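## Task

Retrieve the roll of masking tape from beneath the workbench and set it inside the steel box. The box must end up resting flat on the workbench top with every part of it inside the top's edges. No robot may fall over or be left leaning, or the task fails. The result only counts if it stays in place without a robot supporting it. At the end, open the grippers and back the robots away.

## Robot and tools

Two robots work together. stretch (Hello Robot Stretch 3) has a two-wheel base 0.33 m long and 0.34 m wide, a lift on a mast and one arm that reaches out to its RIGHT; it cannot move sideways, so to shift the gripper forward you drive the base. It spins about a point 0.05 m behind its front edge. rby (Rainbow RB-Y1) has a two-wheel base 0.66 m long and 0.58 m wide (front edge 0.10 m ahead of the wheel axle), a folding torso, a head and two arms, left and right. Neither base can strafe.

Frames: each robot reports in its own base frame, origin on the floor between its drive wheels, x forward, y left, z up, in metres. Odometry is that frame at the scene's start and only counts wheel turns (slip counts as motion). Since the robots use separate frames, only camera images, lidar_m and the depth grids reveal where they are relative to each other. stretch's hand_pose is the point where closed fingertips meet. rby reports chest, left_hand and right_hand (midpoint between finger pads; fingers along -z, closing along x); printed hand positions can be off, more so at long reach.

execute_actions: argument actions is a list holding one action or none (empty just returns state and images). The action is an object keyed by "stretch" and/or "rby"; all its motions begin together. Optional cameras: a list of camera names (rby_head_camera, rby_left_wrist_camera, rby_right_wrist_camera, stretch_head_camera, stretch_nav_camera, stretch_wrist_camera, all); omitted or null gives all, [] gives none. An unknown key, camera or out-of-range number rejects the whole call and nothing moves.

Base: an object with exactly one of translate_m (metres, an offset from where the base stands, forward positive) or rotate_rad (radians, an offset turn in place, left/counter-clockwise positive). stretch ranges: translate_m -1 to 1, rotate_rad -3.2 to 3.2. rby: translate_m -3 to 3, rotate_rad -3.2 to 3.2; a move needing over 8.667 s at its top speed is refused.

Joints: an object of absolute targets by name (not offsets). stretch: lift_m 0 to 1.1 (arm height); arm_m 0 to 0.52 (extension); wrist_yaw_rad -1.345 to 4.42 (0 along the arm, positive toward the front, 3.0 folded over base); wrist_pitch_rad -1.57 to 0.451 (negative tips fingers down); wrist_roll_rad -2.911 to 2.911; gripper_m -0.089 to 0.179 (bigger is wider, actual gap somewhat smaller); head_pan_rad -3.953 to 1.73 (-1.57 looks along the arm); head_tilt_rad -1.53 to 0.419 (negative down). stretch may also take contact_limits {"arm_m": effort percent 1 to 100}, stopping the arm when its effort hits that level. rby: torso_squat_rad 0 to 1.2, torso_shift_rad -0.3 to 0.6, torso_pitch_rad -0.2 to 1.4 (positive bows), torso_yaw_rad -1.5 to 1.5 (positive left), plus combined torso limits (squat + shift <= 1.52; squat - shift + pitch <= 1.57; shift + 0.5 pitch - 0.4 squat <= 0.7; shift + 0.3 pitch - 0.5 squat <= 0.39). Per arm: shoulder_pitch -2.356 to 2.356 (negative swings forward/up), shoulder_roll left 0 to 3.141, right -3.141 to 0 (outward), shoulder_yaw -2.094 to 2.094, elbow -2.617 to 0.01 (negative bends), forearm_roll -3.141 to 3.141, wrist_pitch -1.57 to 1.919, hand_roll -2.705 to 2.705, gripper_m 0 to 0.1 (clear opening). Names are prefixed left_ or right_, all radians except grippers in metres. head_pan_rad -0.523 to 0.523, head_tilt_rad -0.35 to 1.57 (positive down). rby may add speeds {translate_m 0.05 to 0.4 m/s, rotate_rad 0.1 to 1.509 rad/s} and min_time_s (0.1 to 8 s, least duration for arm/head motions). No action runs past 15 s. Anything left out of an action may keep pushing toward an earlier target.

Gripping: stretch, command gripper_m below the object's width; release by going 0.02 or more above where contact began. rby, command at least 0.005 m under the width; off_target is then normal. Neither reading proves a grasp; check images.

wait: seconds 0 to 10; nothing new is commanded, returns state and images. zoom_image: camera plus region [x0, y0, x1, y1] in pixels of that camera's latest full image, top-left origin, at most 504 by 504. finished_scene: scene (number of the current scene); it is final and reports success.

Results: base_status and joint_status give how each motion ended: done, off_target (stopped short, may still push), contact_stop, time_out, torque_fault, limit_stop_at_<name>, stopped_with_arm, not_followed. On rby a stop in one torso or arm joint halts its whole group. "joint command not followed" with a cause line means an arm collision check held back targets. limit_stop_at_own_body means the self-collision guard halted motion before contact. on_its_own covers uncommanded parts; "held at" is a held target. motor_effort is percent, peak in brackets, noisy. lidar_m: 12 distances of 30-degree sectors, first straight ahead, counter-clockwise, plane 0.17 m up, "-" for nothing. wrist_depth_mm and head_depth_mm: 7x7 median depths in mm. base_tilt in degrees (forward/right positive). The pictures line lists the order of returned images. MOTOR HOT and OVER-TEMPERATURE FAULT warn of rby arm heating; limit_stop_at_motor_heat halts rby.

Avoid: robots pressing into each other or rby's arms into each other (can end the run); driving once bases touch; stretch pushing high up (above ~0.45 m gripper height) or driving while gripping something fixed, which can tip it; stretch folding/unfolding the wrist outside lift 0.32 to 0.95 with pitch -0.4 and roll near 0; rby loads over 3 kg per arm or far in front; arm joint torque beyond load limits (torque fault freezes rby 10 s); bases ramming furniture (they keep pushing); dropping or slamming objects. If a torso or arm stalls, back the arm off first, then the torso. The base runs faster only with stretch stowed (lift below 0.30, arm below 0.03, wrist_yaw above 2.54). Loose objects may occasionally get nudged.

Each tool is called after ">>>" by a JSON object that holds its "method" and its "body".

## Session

>>> {"method": "execute_actions", "body": {"actions": []}}

Scene clock: 0.00 s.
stretch.base_odometry: x=+0.000 y=+0.000 heading=+0.000 (m, m, rad; stretch's odometry frame)
stretch.turned_by_wheels: +0.000 (rad since the last result)
stretch.turned_by_imu: +0.000 (rad since the last result)
stretch.base_tilt: forward=-0.6 right=+0.4 (deg)
stretch.lidar_m: 2.43 3.10 3.10 2.57 2.01 1.98 1.88 0.78 1.41 1.11 1.23 2.61
stretch.head_depth_mm: 2113 2648 2665 2706 2687 2671 2182 / 2119 2843 2868 2902 2846 2711 2193 / 2092 3014 3115 3157 2826 2806 2198 / 2087 3198 3378 3415 3369 2995 2212 / 2074 3224 3724 3782 3802 3233 2212 / 2067 3220 - - - 3289 2225 / 2067 3195 - - - 3306 2232
stretch.base_status: not commanded
stretch.joint_positions: lift_m=+0.420 arm_m=+0.003 wrist_yaw_rad=+3.044 wrist_pitch_rad=-0.360 wrist_roll_rad=+0.018 gripper_m=+0.037 head_pan_rad=-0.004 head_tilt_rad=-0.008
stretch.joint_status: not commanded
stretch.motor_effort: left_wheel=+0 right_wheel=-1 lift_m=+36 arm_m=-1 wrist_yaw_rad=+1 wrist_pitch_rad=+7 wrist_roll_rad=+0 gripper_m=+0 head_pan_rad=-1 head_tilt_rad=+1 (%)
stretch.hand_pose: x=+0.0013 y=+0.0823 z=+0.4459 quat_wxyz=(+0.161, +0.707, +0.091, +0.683) (m; stretch's base frame)
stretch.wrist_depth_mm: - - - - - - - / - - - - - - - / - - - - - - - / - - - - - - - / 908 882 913 871 896 877 879 / 734 724 - 726 748 712 725 / 611 623 - 603 585 606 616
rby.base_odometry: x=+0.000 y=+0.000 heading=+0.000 (m, m, rad; rby's odometry frame)
rby.base_status: not commanded
rby.joint_positions: torso_squat_rad=+0.350 torso_shift_rad=+0.000 torso_pitch_rad=+0.001 torso_yaw_rad=-0.001 left_shoulder_pitch_rad=-0.023 left_shoulder_roll_rad=+0.039 left_shoulder_yaw_rad=-0.022 left_elbow_rad=-0.252 left_forearm_roll_rad=+0.044 left_wrist_pitch_rad=+0.040 left_hand_roll_rad=-0.048 left_gripper_m=+0.099 right_shoulder_pitch_rad=-0.043 right_shoulder_roll_rad=-0.016 right_shoulder_yaw_rad=+0.003 right_elbow_rad=-0.170 right_forearm_roll_rad=-0.007 right_wrist_pitch_rad=+0.026 right_hand_roll_rad=-0.055 right_gripper_m=+0.101 head_pan_rad=-0.001 head_tilt_rad=+0.401
rby.joint_status: not commanded
rby.chest: x=-0.2276 y=+0.0009 z=+1.2474 quat_wxyz=(+1.000, -0.001, +0.000, +0.000) (m; rby's base frame)
rby.left_hand: x=-0.0980 y=+0.2458 z=+0.5731 quat_wxyz=(+0.993, +0.017, -0.116, -0.019) (m; rby's base frame)
rby.right_hand: x=-0.1203 y=-0.2309 z=+0.5698 quat_wxyz=(+0.996, -0.005, -0.092, -0.022) (m; rby's base frame)
pictures: rby_head_camera, rby_left_wrist_camera, rby_right_wrist_camera, stretch_head_camera (sideways: a quarter turn clockwise sets it upright), stretch_nav_camera (sideways: a quarter turn counterclockwise sets it upright), stretch_wrist_camera
camera_calibration (this result's frames):
rby_head_camera: T_world_to_cam=[[0.0168636, -0.999143, 0.0378137, -0.0560696], [-0.424999, -0.0413954, -0.904247, 1.2832], [0.905037, -0.000821885, -0.425333, 0.749574], [0, 0, 0, 1]] pos_world=[-0.132087, -0.0022868, 1.48127]
rby_left_wrist_camera: T_world_to_cam=[[0.981011, -0.0433782, 0.189039, 0.00396874], [-0.155789, -0.75681, 0.634798, -0.168335], [0.11553, -0.652194, -0.749197, 0.685438], [0, 0, 0, 1]] pos_world=[-0.109307, 0.319813, 0.619637]
rby_right_wrist_camera: T_world_to_cam=[[-0.978478, 0.0664464, -0.195359, 0.0112132], [-0.0645796, 0.800571, 0.595748, -0.130433], [0.195984, 0.595543, -0.77905, 0.690278], [0, 0, 0, 1]] pos_world=[-0.132735, -0.307415, 0.617657]
stretch_head_camera: T_world_to_cam=[[-0.0421661, 0.0323218, -0.998588, 1.32415], [-0.0234239, 0.99917, 0.0333298, -0.0383648], [0.998836, 0.0247962, -0.041374, 0.00782083], [0, 0, 0, 1]] pos_world=[0.047124, -0.00466, 1.32388]
stretch_nav_camera: T_world_to_cam=[[-0.00233268, 0.00931567, 0.999954, -1.2575], [-0.00807529, -0.999924, 0.00929656, 0.0426661], [0.999965, -0.00805323, 0.00240773, -0.0464515], [0, 0, 0, 1]] pos_world=[0.0438611, 0.0540032, 1.25715]
stretch_wrist_camera: T_world_to_cam=[[0.989548, -0.134105, -0.0530243, 0.0326107], [-0.112614, -0.488947, -0.865014, 0.464214], [0.0900763, 0.861944, -0.498938, 0.319028], [0, 0, 0, 1]] pos_world=[-0.00872968, -0.0436346, 0.562456]
Images, in order (width x height): rby_head_camera 896x504, rby_left_wrist_camera 644x364, rby_right_wrist_camera 644x364, stretch_head_camera 896x504, stretch_nav_camera 672x504, stretch_wrist_camera 644x364.

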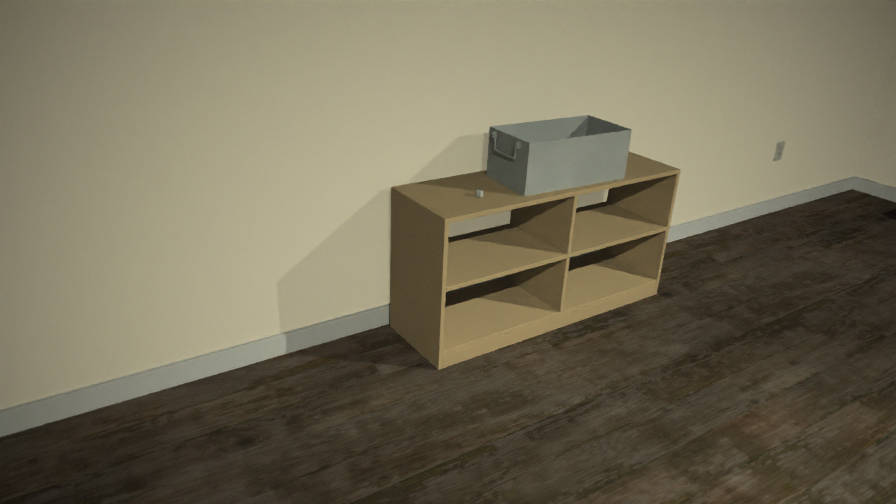

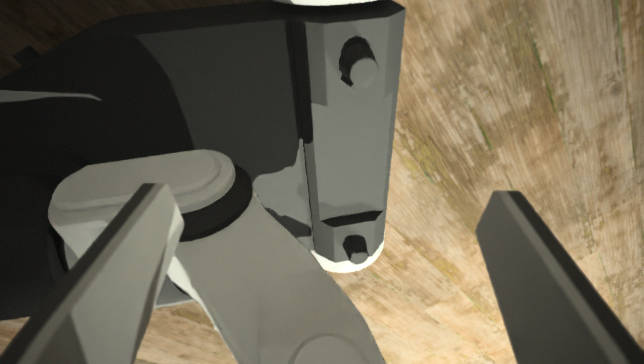

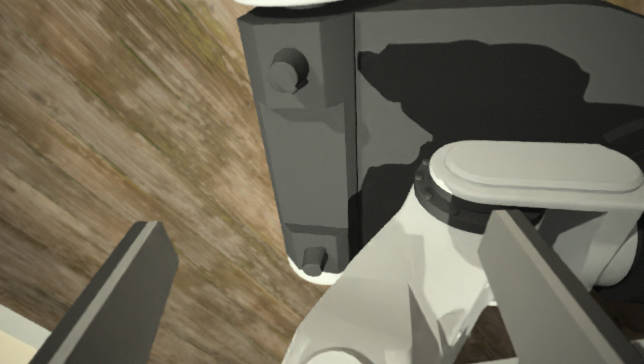

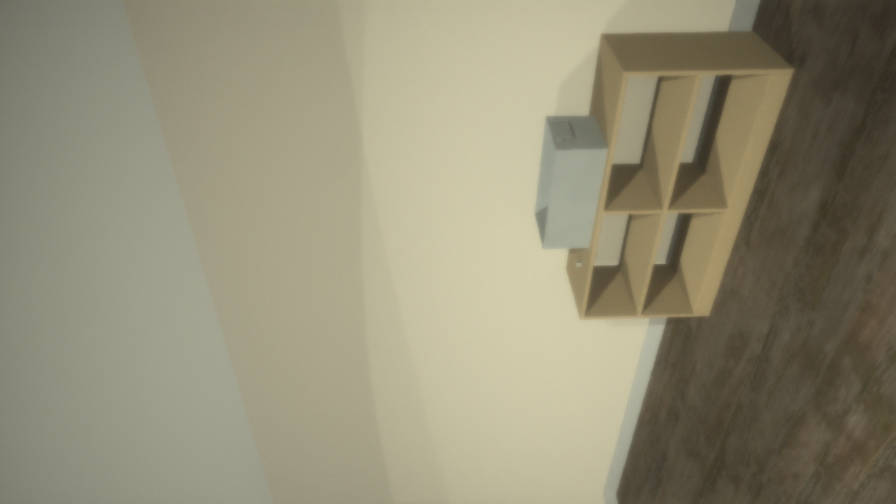

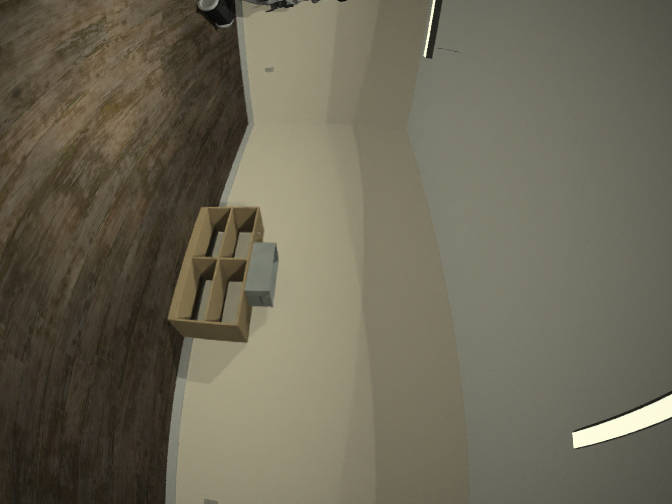

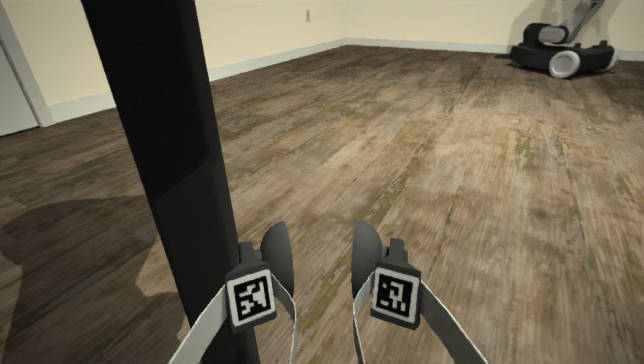

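>>> {"method": "execute_actions", "body": {"actions": [{"stretch":{"joints":{"head_pan_rad":-2.1,"head_tilt_rad":-0.8}},"rby":{"base":{"rotate_rad":-0.479},"joints":{"left_shoulder_pitch_rad":-0.471,"right_shoulder_pitch_rad":-0.471,"left_shoulder_roll_rad":1.2,"right_shoulder_roll_rad":-1.2,"left_elbow_rad":-1.206,"right_elbow_rad":-1.206,"left_forearm_roll_rad":-0.27,"right_forearm_roll_rad":0.27,"left_wrist_pitch_rad":-1.33,"right_wrist_pitch_rad":-1.33,"left_hand_roll_rad":1.2,"right_hand_roll_rad":-1.2,"left_shoulder_yaw_rad":0,"right_shoulder_yaw_rad":0,"head_tilt_rad":0.0,"left_gripper_m":0.05,"right_gripper_m":0.05,"torso_squat_rad":0.87,"torso_pitch_rad":0.7}}}], "cameras": ["stretch_head_camera","stretch_nav_camera","rby_head_camera"]}}

Scene clock: 9.53 s.
stretch.base_odometry: x=+0.000 y=+0.000 heading=+0.000 (m, m, rad; stretch's odometry frame)
stretch.turned_by_wheels: +0.000 (rad since the last result)
stretch.turned_by_imu: -0.002 (rad since the last result)
stretch.base_tilt: forward=-0.5 right=+0.3 (deg)
stretch.lidar_m: 2.44 3.25 3.16 2.57 2.01 1.98 1.88 0.77 1.41 1.12 1.23 2.61
stretch.head_depth_mm: 1240 980 817 1171 1390 1297 1145 / 1250 986 823 1181 1498 1298 1150 / 1270 998 859 1185 1501 1306 1188 / 1287 1010 868 1226 1520 1315 1183 / 1301 1021 878 1236 1526 1323 1166 / 1321 1031 884 1248 1475 1323 1167 / 1331 1039 892 1256 1505 1332 1172
stretch.base_status: not commanded
stretch.joint_positions: lift_m=+0.420 arm_m=+0.003 wrist_yaw_rad=+3.044 wrist_pitch_rad=-0.360 wrist_roll_rad=+0.018 gripper_m=+0.037 head_pan_rad=-2.093 head_tilt_rad=-0.790
stretch.joint_status: all done
stretch.motor_effort: left_wheel=-1(1) right_wheel=-1(2) lift_m=+36(36) arm_m=-1(1) wrist_yaw_rad=+1(1) wrist_pitch_rad=+7(7) wrist_roll_rad=+0(0) gripper_m=-1(0) head_pan_rad=-4(36) head_tilt_rad=-4(29) (%)
stretch.hand_pose: x=+0.0013 y=+0.0823 z=+0.4459 quat_wxyz=(+0.161, +0.707, +0.091, +0.683) (m; stretch's base frame)
stretch.wrist_depth_mm: - - - - - - - / - - - - - - - / - - - - - - - / - - - - - - - / 887 916 929 904 887 867 867 / 733 749 - 717 743 733 712 / 614 614 - 610 594 608 600
rby.base_odometry: x=+0.000 y=+0.000 heading=-0.478 (m, m, rad; rby's odometry frame)
rby.base_status: done
rby.joint_positions: torso_squat_rad=+0.870 torso_shift_rad=+0.000 torso_pitch_rad=+0.700 torso_yaw_rad=-0.001 left_shoulder_pitch_rad=-0.471 left_shoulder_roll_rad=+1.200 left_shoulder_yaw_rad=+0.000 left_elbow_rad=-1.206 left_forearm_roll_rad=-0.270 left_wrist_pitch_rad=-1.330 left_hand_roll_rad=+1.200 left_gripper_m=+0.050 right_shoulder_pitch_rad=-0.471 right_shoulder_roll_rad=-1.200 right_shoulder_yaw_rad=+0.000 right_elbow_rad=-1.206 right_forearm_roll_rad=+0.270 right_wrist_pitch_rad=-1.330 right_hand_roll_rad=-1.200 right_gripper_m=+0.050 head_pan_rad=-0.001 head_tilt_rad=+0.000
rby.joint_status: all done
rby.chest: x=-0.0285 y=+0.0007 z=+0.9686 quat_wxyz=(+0.939, -0.001, +0.343, +0.000) (m; rby's base frame)
rby.left_hand: x=+0.3847 y=+0.3313 z=+0.7915 quat_wxyz=(+0.611, -0.379, -0.583, -0.378) (m; rby's base frame)
rby.right_hand: x=+0.3845 y=-0.3307 z=+0.7924 quat_wxyz=(+0.612, +0.378, -0.582, +0.378) (m; rby's base frame)
pictures: rby_head_camera, stretch_head_camera (sideways: a quarter turn clockwise sets it upright), stretch_nav_camera (sideways: a quarter turn counterclockwise sets it upright)
camera_calibration (this result's frames):
rby_head_camera: T_world_to_cam=[[0.0274741, -0.999127, 0.0314585, -0.0431449], [-0.672341, -0.0417582, -0.739063, 0.958944], [0.739732, -0.000845751, -0.672901, 0.606409], [0, 0, 0, 1]] pos_world=[0.197343, -0.00255065, 1.11813]
stretch_head_camera: T_world_to_cam=[[0.393815, 0.620211, -0.678416, 0.903766], [0.864128, -0.501413, 0.0432253, -0.0566208], [-0.313358, -0.603261, -0.733405, 0.916358], [0, 0, 0, 1]] pos_world=[-0.0198411, -0.0361128, 1.28764]
stretch_nav_camera: T_world_to_cam=[[-0.342571, -0.61424, 0.710883, -0.878167], [-0.868746, 0.495173, 0.00921038, 0.0480383], [-0.357667, -0.614421, -0.70325, 0.880142], [0, 0, 0, 1]] pos_world=[0.0556967, -0.0224137, 1.24279]
Images, in order (width x height): rby_head_camera 896x504, stretch_head_camera 896x504, stretch_nav_camera 672x504.

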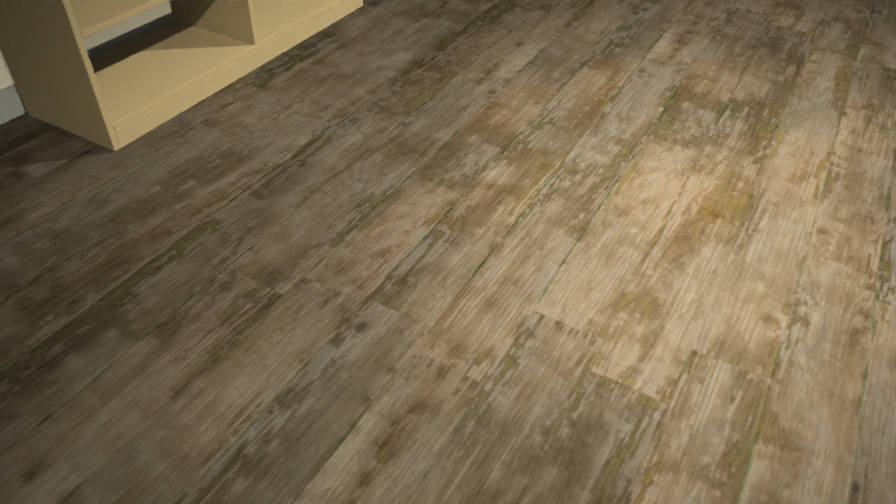

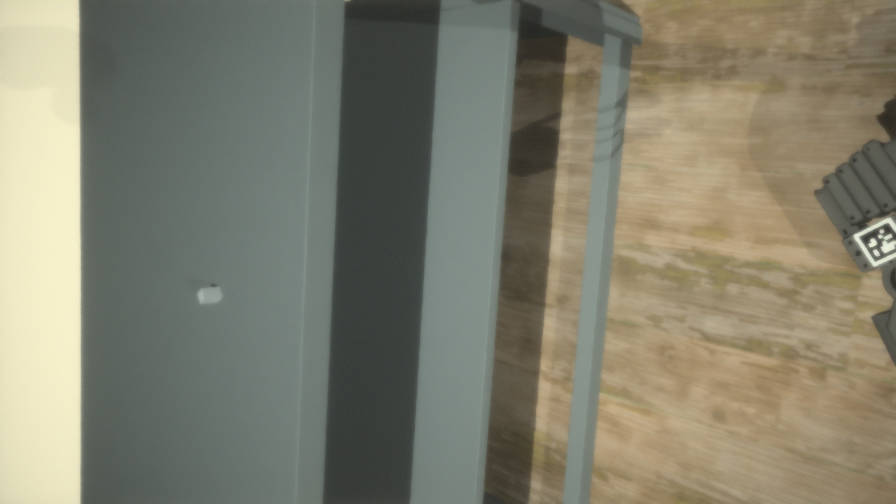

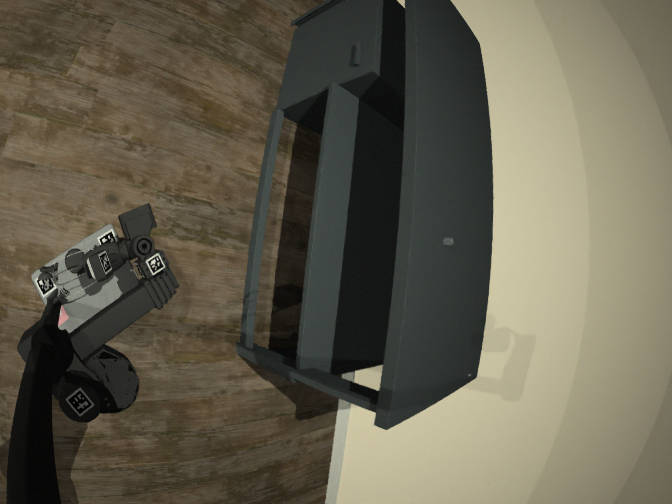

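>>> {"method": "execute_actions", "body": {"actions": [{"stretch":{"base":{"rotate_rad":-0.646},"joints":{"wrist_yaw_rad":0,"gripper_m":0.15,"head_pan_rad":-1.57}},"rby":{"base":{"translate_m":2.02}}}], "cameras": []}}

>>> {"method": "execute_actions", "body": {"actions": [{"stretch":{"base":{"translate_m":0.2},"joints":{"lift_m":0.2,"wrist_pitch_rad":-0.1,"wrist_roll_rad":0}},"rby":{"base":{"rotate_rad":1.07},"joints":{"head_tilt_rad":-0.1}}}], "cameras": ["stretch_wrist_camera","rby_head_camera"]}}

Scene clock: 20.13 s.
stretch.base_odometry: x=+0.000 y=+0.000 heading=-0.646 (m, m, rad; stretch's odometry frame)
stretch.turned_by_wheels: -0.646 (rad since the last result)
stretch.turned_by_imu: -0.648 (rad since the last result)
stretch.base_tilt: forward=-0.5 right=+0.4 (deg)
stretch.lidar_m: 2.61 2.19 1.84 4.33 2.89 2.07 1.98 2.08 0.77 1.16 1.17 1.11
stretch.head_depth_mm: 1297 980 846 1117 1428 1297 1149 / 1274 990 854 1184 1418 1302 1169 / 1268 1002 858 1190 1505 1308 - / 1273 1009 840 1197 1522 1313 1158 / 1283 1019 846 1200 1536 1315 1164 / 1290 1035 853 1211 1532 1326 1169 / 1297 1039 862 1219 1542 1331 1174
stretch.base_status: done
stretch.joint_positions: lift_m=+0.420 arm_m=+0.003 wrist_yaw_rad=+0.002 wrist_pitch_rad=-0.360 wrist_roll_rad=+0.018 gripper_m=+0.150 head_pan_rad=-1.577 head_tilt_rad=-0.790
stretch.joint_status: all done
stretch.motor_effort: left_wheel=+1(5) right_wheel=-4(8) lift_m=+36(37) arm_m=-2(1) wrist_yaw_rad=-1(2) wrist_pitch_rad=+7(8) wrist_roll_rad=+0(0) gripper_m=-1(86) head_pan_rad=+1(27) head_tilt_rad=-3(3) (%)
stretch.hand_pose: x=-0.0210 y=-0.3793 z=+0.4458 quat_wxyz=(+0.690, +0.126, -0.701, -0.127) (m; stretch's base frame)
stretch.wrist_depth_mm: - - - - - 516 - / 661 653 634 631 629 - - / 935 - - - 784 - - / - - - - 902 - - / 872 872 876 883 785 870 867 / 685 - 704 692 697 - 710 / 618 591 605 613 606 599 601
rby.base_odometry: x=+1.793 y=-0.931 heading=-0.479 (m, m, rad; rby's odometry frame)
rby.base_status: done
rby.joint_positions: torso_squat_rad=+0.870 torso_shift_rad=+0.000 torso_pitch_rad=+0.700 torso_yaw_rad=-0.001 left_shoulder_pitch_rad=-0.471 left_shoulder_roll_rad=+1.200 left_shoulder_yaw_rad=+0.000 left_elbow_rad=-1.206 left_forearm_roll_rad=-0.270 left_wrist_pitch_rad=-1.330 left_hand_roll_rad=+1.200 left_gripper_m=+0.050 right_shoulder_pitch_rad=-0.471 right_shoulder_roll_rad=-1.200 right_shoulder_yaw_rad=+0.000 right_elbow_rad=-1.206 right_forearm_roll_rad=+0.270 right_wrist_pitch_rad=-1.330 right_hand_roll_rad=-1.200 right_gripper_m=+0.050 head_pan_rad=-0.001 head_tilt_rad=+0.000
rby.joint_status: not commanded
rby.chest: x=-0.0285 y=+0.0007 z=+0.9686 quat_wxyz=(+0.939, -0.001, +0.343, +0.000) (m; rby's base frame)
rby.left_hand: x=+0.3847 y=+0.3314 z=+0.7915 quat_wxyz=(+0.611, -0.379, -0.583, -0.378) (m; rby's base frame)
rby.right_hand: x=+0.3845 y=-0.3306 z=+0.7924 quat_wxyz=(+0.612, +0.378, -0.582, +0.378) (m; rby's base frame)
pictures: none
No camera images: the call's "cameras" was empty. Leave "cameras" out to get every camera's image.

Scene clock: 23.40 s.
stretch.base_odometry: x=+0.160 y=-0.120 heading=-0.646 (m, m, rad; stretch's odometry frame)
stretch.turned_by_wheels: +0.000 (rad since the last result)
stretch.turned_by_imu: -0.001 (rad since the last result)
stretch.base_tilt: forward=-0.5 right=+0.4 (deg)
stretch.lidar_m: 2.41 1.82 1.60 4.33 3.16 2.27 2.18 2.12 0.86 1.41 0.98 1.06
stretch.head_depth_mm: 1275 977 844 1201 1486 1295 1146 / 1265 990 854 1182 1495 1301 1148 / 1265 997 834 1193 1512 1311 1173 / 1273 1009 839 1196 1522 1313 1158 / 1286 1018 847 1206 1518 1319 1162 / 1291 1028 855 1215 1532 1322 1168 / 1286 1040 861 1223 1546 1328 1173
stretch.base_status: done
stretch.joint_positions: lift_m=+0.200 arm_m=+0.003 wrist_yaw_rad=+0.002 wrist_pitch_rad=-0.122 wrist_roll_rad=+0.003 gripper_m=+0.150 head_pan_rad=-1.577 head_tilt_rad=-0.790
stretch.joint_status: all done
stretch.motor_effort: left_wheel=+1(5) right_wheel=-4(4) lift_m=+32(31) arm_m=-1(1) wrist_yaw_rad=-1(1) wrist_pitch_rad=+10(10) wrist_roll_rad=-2(2) gripper_m=-1(0) head_pan_rad=+1(2) head_tilt_rad=-3(3) (%)
stretch.hand_pose: x=-0.0210 y=-0.3994 z=+0.2837 quat_wxyz=(+0.705, +0.044, -0.707, -0.043) (m; stretch's base frame)
stretch.wrist_depth_mm: 786 - - - - - 510 / 738 - - - - 691 516 / 802 - - - - 792 570 / 818 - - - - 797 592 / 795 846 842 868 832 740 633 / 558 - 560 569 578 - 583 / 488 474 491 497 489 473 481
rby.base_odometry: x=+1.793 y=-0.931 heading=+0.591 (m, m, rad; rby's odometry frame)
rby.base_status: done
rby.joint_positions: torso_squat_rad=+0.870 torso_shift_rad=+0.000 torso_pitch_rad=+0.700 torso_yaw_rad=-0.001 left_shoulder_pitch_rad=-0.471 left_shoulder_roll_rad=+1.200 left_shoulder_yaw_rad=+0.000 left_elbow_rad=-1.206 left_forearm_roll_rad=-0.270 left_wrist_pitch_rad=-1.330 left_hand_roll_rad=+1.200 left_gripper_m=+0.050 right_shoulder_pitch_rad=-0.471 right_shoulder_roll_rad=-1.200 right_shoulder_yaw_rad=+0.000 right_elbow_rad=-1.206 right_forearm_roll_rad=+0.270 right_wrist_pitch_rad=-1.330 right_hand_roll_rad=-1.200 right_gripper_m=+0.050 head_pan_rad=-0.001 head_tilt_rad=-0.100
rby.joint_status: all done
rby.chest: x=-0.0285 y=+0.0007 z=+0.9686 quat_wxyz=(+0.939, -0.001, +0.343, +0.000) (m; rby's base frame)
rby.left_hand: x=+0.3847 y=+0.3314 z=+0.7915 quat_wxyz=(+0.611, -0.379, -0.583, -0.378) (m; rby's base frame)
rby.right_hand: x=+0.3845 y=-0.3306 z=+0.7924 quat_wxyz=(+0.612, +0.378, -0.582, +0.378) (m; rby's base frame)
pictures: rby_head_camera, stretch_wrist_camera
camera_calibration (this result's frames):
rby_head_camera: T_world_to_cam=[[0.0244397, -0.99912, 0.0340936, -0.0456965], [-0.595217, -0.0419429, -0.802469, 1.02013], [0.803193, -0.000681005, -0.595718, 0.513509], [0, 0, 0, 1]] pos_world=[0.195868, -0.00251939, 1.12609]
stretch_wrist_camera: T_world_to_cam=[[-0.998743, 0.0198988, -0.0460139, -0.000809682], [0.0497493, 0.280168, -0.958661, 0.423063], [-0.00618456, -0.959745, -0.280806, -0.136146], [0, 0, 0, 1]] pos_world=[-0.0226978, -0.249178, 0.367307]
Images, in order (width x height): rby_head_camera 896x504, stretch_wrist_camera 644x364.

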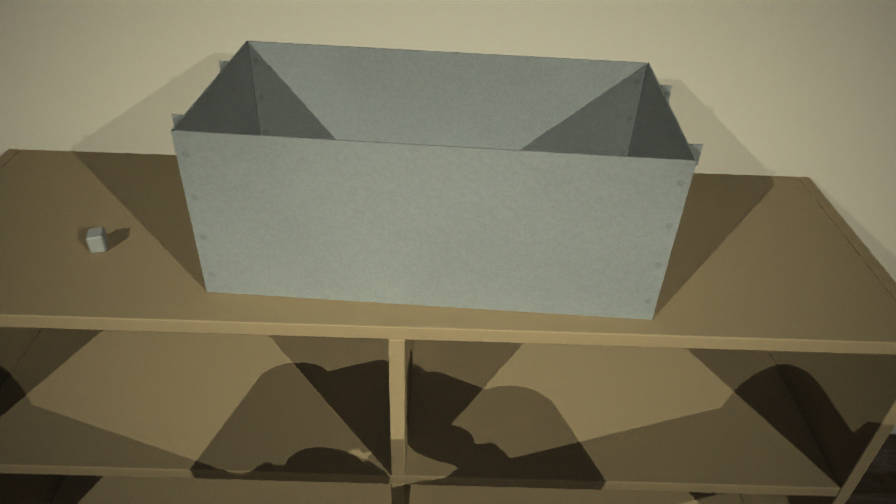

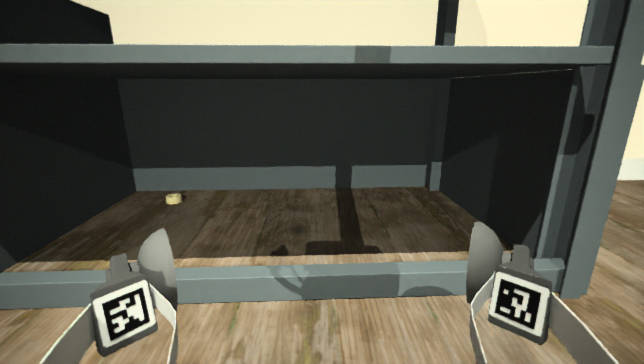

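>>> {"method": "execute_actions", "body": {"actions": [{"stretch":{"base":{"rotate_rad":-0.72},"joints":{"lift_m":0.14,"wrist_pitch_rad":-0.2}},"rby":{"base":{"rotate_rad":0.018}}}], "cameras": []}}

>>> {"method": "execute_actions", "body": {"actions": [{"stretch":{"base":{"translate_m":0.666}},"rby":{"base":{"translate_m":0.51},"speeds":{"translate_m":0.15},"joints":{"head_tilt_rad":0.5}}}], "cameras": ["rby_left_wrist_camera","rby_right_wrist_camera","stretch_nav_camera"]}}

Scene clock: 33.27 s.
stretch.base_odometry: x=+0.160 y=-0.120 heading=-1.366 (m, m, rad; stretch's odometry frame)
stretch.turned_by_wheels: -0.720 (rad since the last result)
stretch.turned_by_imu: -0.721 (rad since the last result)
stretch.base_tilt: forward=-0.5 right=+0.3 (deg)
stretch.lidar_m: 0.98 2.41 2.26 1.59 1.59 4.08 2.50 2.19 2.19 0.87 1.12 1.15
stretch.head_depth_mm: 2296 2521 2160 1759 1494 1298 1145 / 2150 2470 2158 1767 1496 1295 1148 / 1937 2233 2191 1785 1499 1310 1170 / 1774 2012 2143 1800 1488 1315 1160 / 1626 1753 1083 1238 1491 1324 1163 / 1499 1033 888 1216 1527 1330 1169 / 1397 1042 841 1221 1441 1311 1169
stretch.base_status: done
stretch.joint_positions: lift_m=+0.140 arm_m=+0.003 wrist_yaw_rad=+0.001 wrist_pitch_rad=-0.218 wrist_roll_rad=+0.003 gripper_m=+0.150 head_pan_rad=-1.577 head_tilt_rad=-0.790
stretch.joint_status: all done
stretch.motor_effort: left_wheel=+1(5) right_wheel=-3(8) lift_m=+32(33) arm_m=-1(1) wrist_yaw_rad=-1(1) wrist_pitch_rad=+8(8) wrist_roll_rad=-2(2) gripper_m=-1(0) head_pan_rad=+2(2) head_tilt_rad=-3(3) (%)
stretch.hand_pose: x=-0.0211 y=-0.3930 z=+0.2000 quat_wxyz=(+0.702, +0.077, -0.704, -0.077) (m; stretch's base frame)
stretch.wrist_depth_mm: 853 842 625 - - - - / 901 979 653 - - - - / 957 - 770 - - - - / 789 812 680 814 782 801 794 / 502 539 569 559 573 585 569 / 443 - 441 441 445 - 440 / 361 347 361 361 360 349 360
rby.base_odometry: x=+1.793 y=-0.931 heading=+0.608 (m, m, rad; rby's odometry frame)
rby.base_status: done
rby.joint_positions: torso_squat_rad=+0.870 torso_shift_rad=+0.000 torso_pitch_rad=+0.700 torso_yaw_rad=-0.001 left_shoulder_pitch_rad=-0.471 left_shoulder_roll_rad=+1.200 left_shoulder_yaw_rad=+0.000 left_elbow_rad=-1.206 left_forearm_roll_rad=-0.270 left_wrist_pitch_rad=-1.330 left_hand_roll_rad=+1.200 left_gripper_m=+0.050 right_shoulder_pitch_rad=-0.471 right_shoulder_roll_rad=-1.200 right_shoulder_yaw_rad=+0.000 right_elbow_rad=-1.206 right_forearm_roll_rad=+0.270 right_wrist_pitch_rad=-1.330 right_hand_roll_rad=-1.200 right_gripper_m=+0.050 head_pan_rad=-0.001 head_tilt_rad=-0.100
rby.joint_status: not commanded
rby.chest: x=-0.0285 y=+0.0007 z=+0.9686 quat_wxyz=(+0.939, -0.001, +0.343, +0.000) (m; rby's base frame)
rby.left_hand: x=+0.3847 y=+0.3314 z=+0.7915 quat_wxyz=(+0.611, -0.379, -0.583, -0.378) (m; rby's base frame)
rby.right_hand: x=+0.3845 y=-0.3306 z=+0.7924 quat_wxyz=(+0.612, +0.378, -0.582, +0.378) (m; rby's base frame)
pictures: none
No camera images: the call's "cameras" was empty. Leave "cameras" out to get every camera's image.

Scene clock: 40.97 s.
stretch.base_odometry: x=+0.295 y=-0.772 heading=-1.366 (m, m, rad; stretch's odometry frame)
stretch.turned_by_wheels: +0.000 (rad since the last result)
stretch.turned_by_imu: -0.001 (rad since the last result)
stretch.base_tilt: forward=-0.5 right=+0.4 (deg)
stretch.lidar_m: 0.37 0.67 1.92 2.02 2.00 4.79 3.03 2.69 1.00 1.08 0.96 0.33
stretch.head_depth_mm: 1644 975 767 1086 1405 1294 1143 / 1438 989 773 651 1023 1278 1152 / 1274 998 778 639 945 1226 1174 / 1205 1013 785 642 556 893 1136 / 1110 1021 793 647 547 848 1077 / 1027 1033 800 652 551 493 791 / 957 1004 806 656 554 479 758
stretch.base_status: done
stretch.joint_positions: lift_m=+0.140 arm_m=+0.003 wrist_yaw_rad=+0.001 wrist_pitch_rad=-0.218 wrist_roll_rad=+0.003 gripper_m=+0.150 head_pan_rad=-1.577 head_tilt_rad=-0.790
stretch.joint_status: not commanded
stretch.motor_effort: left_wheel=+1(6) right_wheel=-4(6) lift_m=+32(32) arm_m=-1(1) wrist_yaw_rad=+0(1) wrist_pitch_rad=+8(8) wrist_roll_rad=-2(2) gripper_m=+1(1) head_pan_rad=+2(2) head_tilt_rad=-3(4) (%)
stretch.hand_pose: x=-0.0211 y=-0.3930 z=+0.2000 quat_wxyz=(+0.702, +0.077, -0.704, -0.077) (m; stretch's base frame)
stretch.wrist_depth_mm: 579 659 781 946 831 705 624 / 588 692 835 - 886 730 - / 624 709 873 - 916 767 - / 643 705 802 800 789 719 801 / 570 578 571 570 563 541 568 / 444 - 442 441 399 - 439 / 360 346 359 347 337 348 358
rby.base_odometry: x=+2.211 y=-0.639 heading=+0.608 (m, m, rad; rby's odometry frame)
rby.base_status: done
rby.joint_positions: torso_squat_rad=+0.870 torso_shift_rad=+0.000 torso_pitch_rad=+0.700 torso_yaw_rad=-0.001 left_shoulder_pitch_rad=-0.471 left_shoulder_roll_rad=+1.200 left_shoulder_yaw_rad=+0.000 left_elbow_rad=-1.206 left_forearm_roll_rad=-0.270 left_wrist_pitch_rad=-1.330 left_hand_roll_rad=+1.200 left_gripper_m=+0.050 right_shoulder_pitch_rad=-0.471 right_shoulder_roll_rad=-1.200 right_shoulder_yaw_rad=+0.000 right_elbow_rad=-1.206 right_forearm_roll_rad=+0.270 right_wrist_pitch_rad=-1.330 right_hand_roll_rad=-1.200 right_gripper_m=+0.050 head_pan_rad=-0.001 head_tilt_rad=+0.500
rby.joint_status: all done
rby.chest: x=-0.0285 y=+0.0007 z=+0.9686 quat_wxyz=(+0.939, -0.001, +0.343, +0.000) (m; rby's base frame)
rby.left_hand: x=+0.3847 y=+0.3314 z=+0.7915 quat_wxyz=(+0.611, -0.379, -0.583, -0.378) (m; rby's base frame)
rby.right_hand: x=+0.3846 y=-0.3306 z=+0.7924 quat_wxyz=(+0.612, +0.378, -0.582, +0.378) (m; rby's base frame)
pictures: rby_left_wrist_camera, rby_right_wrist_camera, stretch_nav_camera (sideways: a quarter turn counterclockwise sets it upright)
camera_calibration (this result's frames):
rby_left_wrist_camera: T_world_to_cam=[[0.0509677, -0.0582892, 0.996998, -0.783916], [-0.953305, 0.294716, 0.0659646, 0.241537], [-0.297676, -0.953806, -0.0405465, 0.54716], [0, 0, 0, 1]] pos_world=[0.433089, 0.405005, 0.787815]
rby_right_wrist_camera: T_world_to_cam=[[-0.0522194, -0.00135817, -0.998635, 0.813229], [-0.976129, -0.211041, 0.0513295, 0.296888], [-0.210823, 0.977476, 0.00969468, 0.481888], [0, 0, 0, 1]] pos_world=[0.43386, -0.407274, 0.792208]
stretch_nav_camera: T_world_to_cam=[[0.00496542, -0.703468, 0.710709, -0.88006], [-0.999955, 0.00224605, 0.00920942, 0.04884], [-0.00807482, -0.710723, -0.703425, 0.878238], [0, 0, 0, 1]] pos_world=[0.0602993, 0.00498005, 1.24279]
Images, in order (width x height): rby_left_wrist_camera 644x364, rby_right_wrist_camera 644x364, stretch_nav_camera 672x504.

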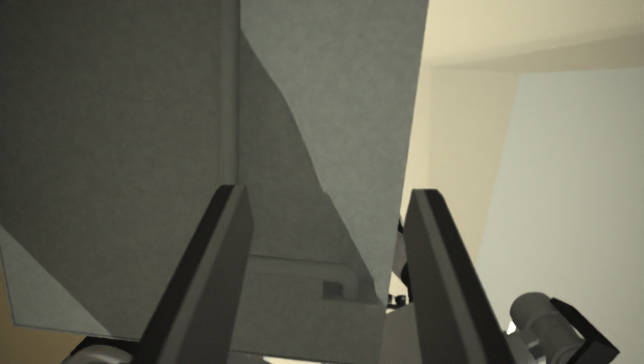

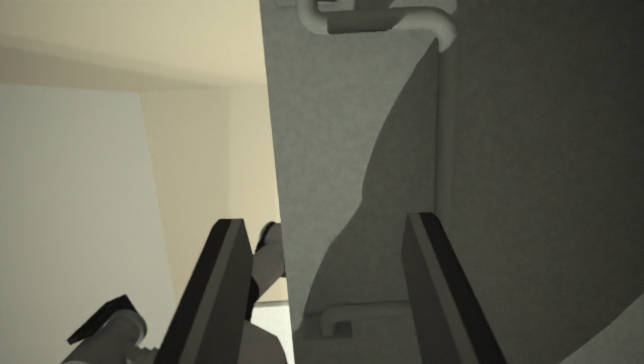

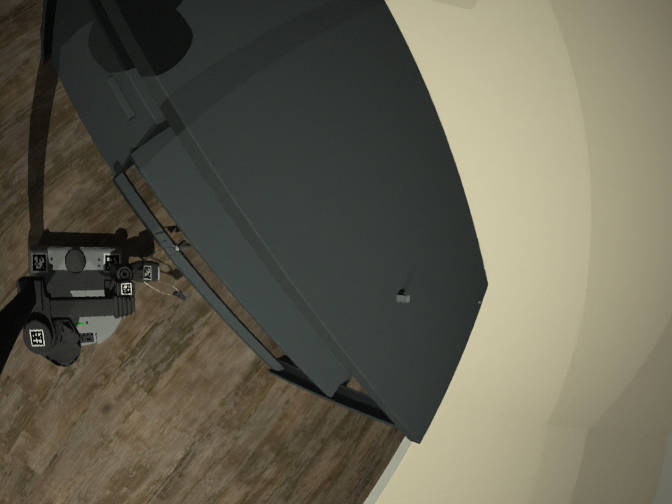

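>>> {"method": "execute_actions", "body": {"actions": [{"stretch":{"base":{"rotate_rad":0.72}},"rby":{"base":{"translate_m":0.035},"min_time_s":1.5,"joints":{"left_shoulder_roll_rad":1.05,"right_shoulder_roll_rad":-1.05,"left_forearm_roll_rad":-0.4,"right_forearm_roll_rad":0.4,"left_hand_roll_rad":1.1,"right_hand_roll_rad":-1.1,"left_gripper_m":0.065,"right_gripper_m":0.065}}}], "cameras": ["rby_left_wrist_camera","rby_right_wrist_camera","stretch_wrist_camera"]}}

Scene clock: 48.03 s.
stretch.base_odometry: x=+0.295 y=-0.772 heading=-0.646 (m, m, rad; stretch's odometry frame)
stretch.turned_by_wheels: +0.720 (rad since the last result)
stretch.turned_by_imu: +0.718 (rad since the last result)
stretch.base_tilt: forward=-0.5 right=+0.3 (deg)
stretch.lidar_m: 1.92 1.98 2.01 4.77 3.88 2.79 2.69 1.01 1.00 0.49 0.33 0.43
stretch.head_depth_mm: 900 967 768 630 536 820 1088 / 898 966 773 635 538 823 1094 / 897 966 782 638 541 826 1093 / 896 968 789 644 544 829 1103 / 895 982 792 647 547 516 1018 / 897 985 798 651 550 515 1015 / 895 985 804 657 554 515 1012
stretch.base_status: done
stretch.joint_positions: lift_m=+0.140 arm_m=+0.003 wrist_yaw_rad=+0.001 wrist_pitch_rad=-0.218 wrist_roll_rad=+0.003 gripper_m=+0.150 head_pan_rad=-1.577 head_tilt_rad=-0.790
stretch.joint_status: not commanded
stretch.motor_effort: left_wheel=-2(6) right_wheel=+3(8) lift_m=+32(32) arm_m=-1(1) wrist_yaw_rad=+0(0) wrist_pitch_rad=+8(7) wrist_roll_rad=-2(2) gripper_m=+0(1) head_pan_rad=+2(2) head_tilt_rad=-3(3) (%)
stretch.hand_pose: x=-0.0211 y=-0.3930 z=+0.2000 quat_wxyz=(+0.702, +0.077, -0.704, -0.077) (m; stretch's base frame)
stretch.wrist_depth_mm: 194 277 615 654 651 662 678 / 194 275 607 675 699 709 707 / 191 272 603 733 742 745 762 / 190 272 579 743 776 751 779 / 190 271 505 576 574 577 572 / 189 - 439 437 443 - 439 / 184 291 359 359 364 348 362
rby.base_odometry: x=+2.240 y=-0.619 heading=+0.609 (m, m, rad; rby's odometry frame)
rby.base_status: done
rby.joint_positions: torso_squat_rad=+0.870 torso_shift_rad=+0.000 torso_pitch_rad=+0.700 torso_yaw_rad=-0.001 left_shoulder_pitch_rad=-0.471 left_shoulder_roll_rad=+1.050 left_shoulder_yaw_rad=+0.000 left_elbow_rad=-1.206 left_forearm_roll_rad=-0.400 left_wrist_pitch_rad=-1.330 left_hand_roll_rad=+1.100 left_gripper_m=+0.065 right_shoulder_pitch_rad=-0.471 right_shoulder_roll_rad=-1.050 right_shoulder_yaw_rad=+0.000 right_elbow_rad=-1.206 right_forearm_roll_rad=+0.400 right_wrist_pitch_rad=-1.330 right_hand_roll_rad=-1.100 right_gripper_m=+0.065 head_pan_rad=-0.001 head_tilt_rad=+0.500
rby.joint_status: all done
rby.chest: x=-0.0285 y=+0.0007 z=+0.9686 quat_wxyz=(+0.939, -0.001, +0.343, +0.000) (m; rby's base frame)
rby.left_hand: x=+0.3638 y=+0.3025 z=+0.7429 quat_wxyz=(+0.597, -0.371, -0.590, -0.396) (m; rby's base frame)
rby.right_hand: x=+0.3637 y=-0.3019 z=+0.7438 quat_wxyz=(+0.598, +0.370, -0.590, +0.397) (m; rby's base frame)
pictures: rby_left_wrist_camera, rby_right_wrist_camera, stretch_wrist_camera
camera_calibration (this result's frames):
rby_left_wrist_camera: T_world_to_cam=[[0.00411615, -0.0743647, 0.997223, -0.714336], [-0.949849, 0.311528, 0.0271518, 0.255854], [-0.312682, -0.947323, -0.0693529, 0.536379], [0, 0, 0, 1]] pos_world=[0.413679, 0.375297, 0.742605]
rby_right_wrist_camera: T_world_to_cam=[[-0.00636185, -0.0176599, -0.999824, 0.742877], [-0.973436, -0.228732, 0.010234, 0.30934], [-0.228873, 0.973329, -0.0157356, 0.474167], [0, 0, 0, 1]] pos_world=[0.414372, -0.377645, 0.747042]
stretch_wrist_camera: T_world_to_cam=[[-0.998744, 0.0246614, -0.0436237, -0.00352994], [0.0496575, 0.370076, -0.927673, 0.370196], [-0.00673363, -0.928674, -0.370836, -0.12331], [0, 0, 0, 1]] pos_world=[-0.0227389, -0.251428, 0.29754]
Images, in order (width x height): rby_left_wrist_camera 644x364, rby_right_wrist_camera 644x364, stretch_wrist_camera 644x364.

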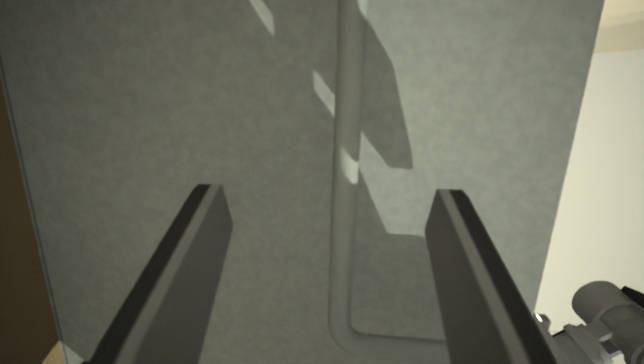

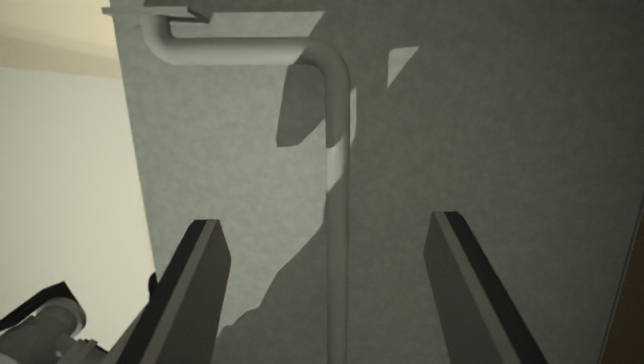

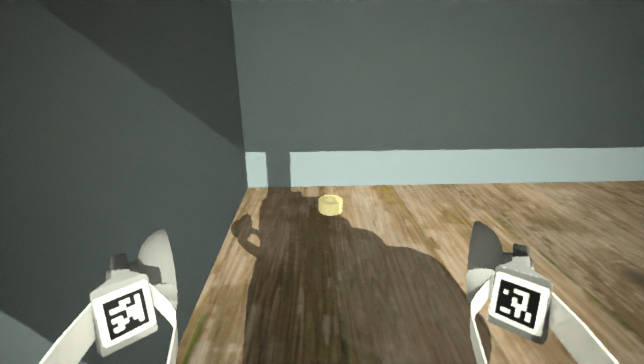

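>>> {"method": "execute_actions", "body": {"actions": [{"rby":{"joints":{"left_shoulder_roll_rad":0.99,"right_shoulder_roll_rad":-0.99,"left_forearm_roll_rad":-0.455,"right_forearm_roll_rad":0.455,"left_hand_roll_rad":1.06,"right_hand_roll_rad":-1.06,"torso_squat_rad":0.835},"min_time_s":2},"stretch":{"base":{"translate_m":-0.02},"joints":{"arm_m":0.35,"gripper_m":0.13,"lift_m":0.12,"wrist_pitch_rad":-0.35}}}]}}

Scene clock: 66.77 s.
stretch.base_odometry: x=+0.280 y=-0.760 heading=-0.646 (m, m, rad; stretch's odometry frame)
stretch.turned_by_wheels: +0.000 (rad since the last result)
stretch.turned_by_imu: -0.002 (rad since the last result)
stretch.base_tilt: forward=-0.6 right=+0.4 (deg)
stretch.lidar_m: 1.93 2.00 2.02 4.78 3.82 2.77 2.67 0.99 1.00 0.57 0.34 0.43
stretch.head_depth_mm: 898 967 769 629 536 818 1090 / 899 966 773 634 539 820 1085 / 897 967 778 639 542 825 1098 / 896 971 785 643 544 828 1103 / 897 980 792 648 548 517 1063 / 897 983 799 652 551 516 1019 / 896 988 806 657 554 515 1009
stretch.base_status: done
stretch.joint_positions: lift_m=+0.120 arm_m=+0.350 wrist_yaw_rad=+0.001 wrist_pitch_rad=-0.366 wrist_roll_rad=+0.003 gripper_m=+0.130 head_pan_rad=-1.577 head_tilt_rad=-0.790
stretch.joint_status: all done
stretch.motor_effort: left_wheel=-3(6) right_wheel=+2(4) lift_m=+32(29) arm_m=+5(6) wrist_yaw_rad=+0(0) wrist_pitch_rad=+7(6) wrist_roll_rad=-1(2) gripper_m=-1(76) head_pan_rad=+1(2) head_tilt_rad=-4(3) (%)
stretch.hand_pose: x=-0.0213 y=-0.7252 z=+0.1447 quat_wxyz=(+0.695, +0.129, -0.696, -0.129) (m; stretch's base frame)
stretch.wrist_depth_mm: 219 313 326 329 333 337 342 / 219 323 350 359 358 365 370 / 219 321 385 393 399 401 404 / 217 323 417 421 429 439 454 / 218 294 401 404 406 403 405 / 214 274 334 318 331 338 329 / 214 269 280 280 280 272 279
rby.base_odometry: x=+2.240 y=-0.619 heading=+0.609 (m, m, rad; rby's odometry frame)
rby.base_status: not commanded
rby.joint_positions: torso_squat_rad=+0.835 torso_shift_rad=+0.000 torso_pitch_rad=+0.700 torso_yaw_rad=+0.000 left_shoulder_pitch_rad=-0.471 left_shoulder_roll_rad=+0.992 left_shoulder_yaw_rad=+0.003 left_elbow_rad=-1.204 left_forearm_roll_rad=-0.453 left_wrist_pitch_rad=-1.329 left_hand_roll_rad=+1.060 left_gripper_m=+0.066 right_shoulder_pitch_rad=-0.471 right_shoulder_roll_rad=-0.990 right_shoulder_yaw_rad=+0.000 right_elbow_rad=-1.206 right_forearm_roll_rad=+0.455 right_wrist_pitch_rad=-1.330 right_hand_roll_rad=-1.060 right_gripper_m=+0.065 head_pan_rad=-0.001 head_tilt_rad=+0.500
rby.joint_status: all done
rby.chest: x=-0.0286 y=+0.0009 z=+0.9870 quat_wxyz=(+0.939, -0.001, +0.343, +0.000) (m; rby's base frame)
rby.left_hand: x=+0.3558 y=+0.2907 z=+0.7439 quat_wxyz=(+0.592, -0.366, -0.594, -0.404) (m; rby's base frame)
rby.right_hand: x=+0.3549 y=-0.2876 z=+0.7438 quat_wxyz=(+0.592, +0.367, -0.592, +0.406) (m; rby's base frame)
pictures: rby_head_camera, rby_left_wrist_camera, rby_right_wrist_camera, stretch_head_camera (sideways: a quarter turn clockwise sets it upright), stretch_nav_camera (sideways: a quarter turn counterclockwise sets it upright), stretch_wrist_camera
camera_calibration (this result's frames):
rby_head_camera: T_world_to_cam=[[0.0388217, -0.999141, 0.0144912, -0.0256042], [-0.944273, -0.0414259, -0.326547, 0.53993], [0.326867, -0.00100651, -0.94507, 0.97374], [0, 0, 0, 1]] pos_world=[0.192551, -0.00223507, 1.09694]
rby_left_wrist_camera: T_world_to_cam=[[-0.0172188, -0.0831152, 0.996391, -0.705435], [-0.948446, 0.31678, 0.0100343, 0.262565], [-0.316471, -0.94485, -0.0842848, 0.534402], [0, 0, 0, 1]] pos_world=[0.406005, 0.363122, 0.745296]
rby_right_wrist_camera: T_world_to_cam=[[0.0130826, -0.0254926, -0.999589, 0.733784], [-0.970941, -0.239228, -0.00660657, 0.312663], [-0.238961, 0.970629, -0.0278815, 0.470069], [0, 0, 0, 1]] pos_world=[0.406306, -0.362759, 0.748654]
stretch_head_camera: T_world_to_cam=[[0.0366393, 0.733932, -0.678234, 0.905708], [0.999016, -0.00992872, 0.0432244, -0.0574423], [0.0249897, -0.679151, -0.733573, 0.914512], [0, 0, 0, 1]] pos_world=[0.00134788, -0.0442062, 1.28763]
stretch_nav_camera: T_world_to_cam=[[0.00499125, -0.703469, 0.710709, -0.88006], [-0.999955, 0.00220932, 0.00920941, 0.04884], [-0.00804872, -0.710723, -0.703426, 0.878239], [0, 0, 0, 1]] pos_world=[0.0602991, 0.00498209, 1.24279]
stretch_wrist_camera: T_world_to_cam=[[-0.998757, 0.0312633, -0.0388105, 0.00617608], [0.0492769, 0.503165, -0.862784, 0.528924], [-0.00744546, -0.863625, -0.50408, -0.385958], [0, 0, 0, 1]] pos_world=[-0.022769, -0.599652, 0.262034]
Images, in order (width x height): rby_head_camera 896x504, rby_left_wrist_camera 644x364, rby_right_wrist_camera 644x364, stretch_head_camera 896x504, stretch_nav_camera 672x504, stretch_wrist_camera 644x364.

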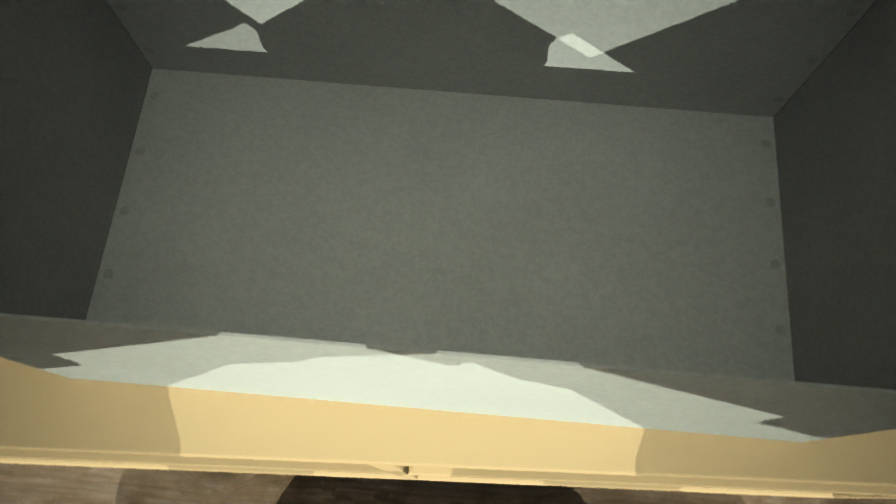

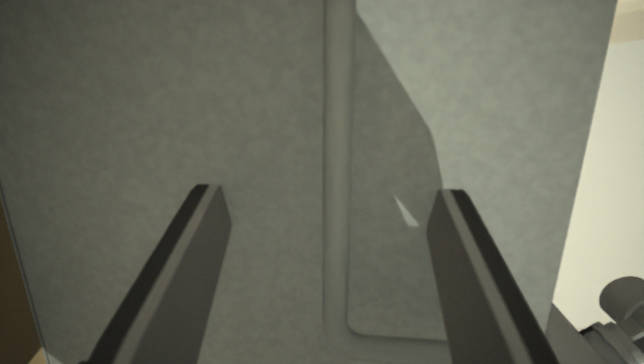

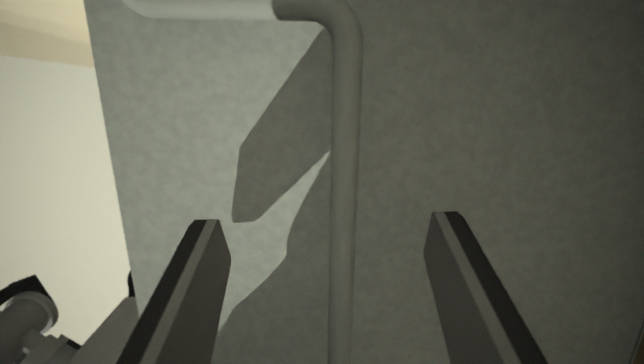

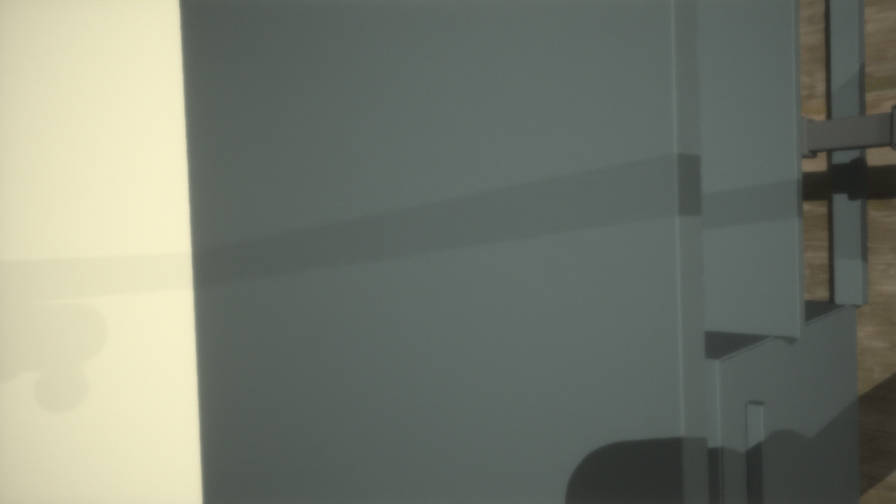

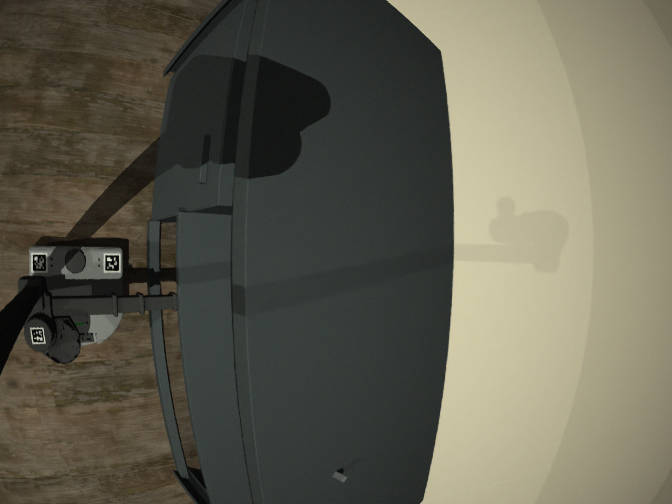

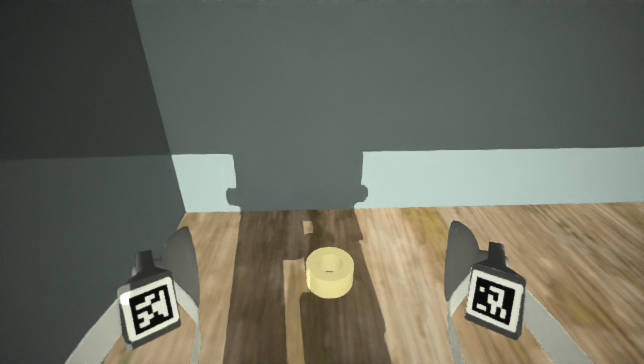

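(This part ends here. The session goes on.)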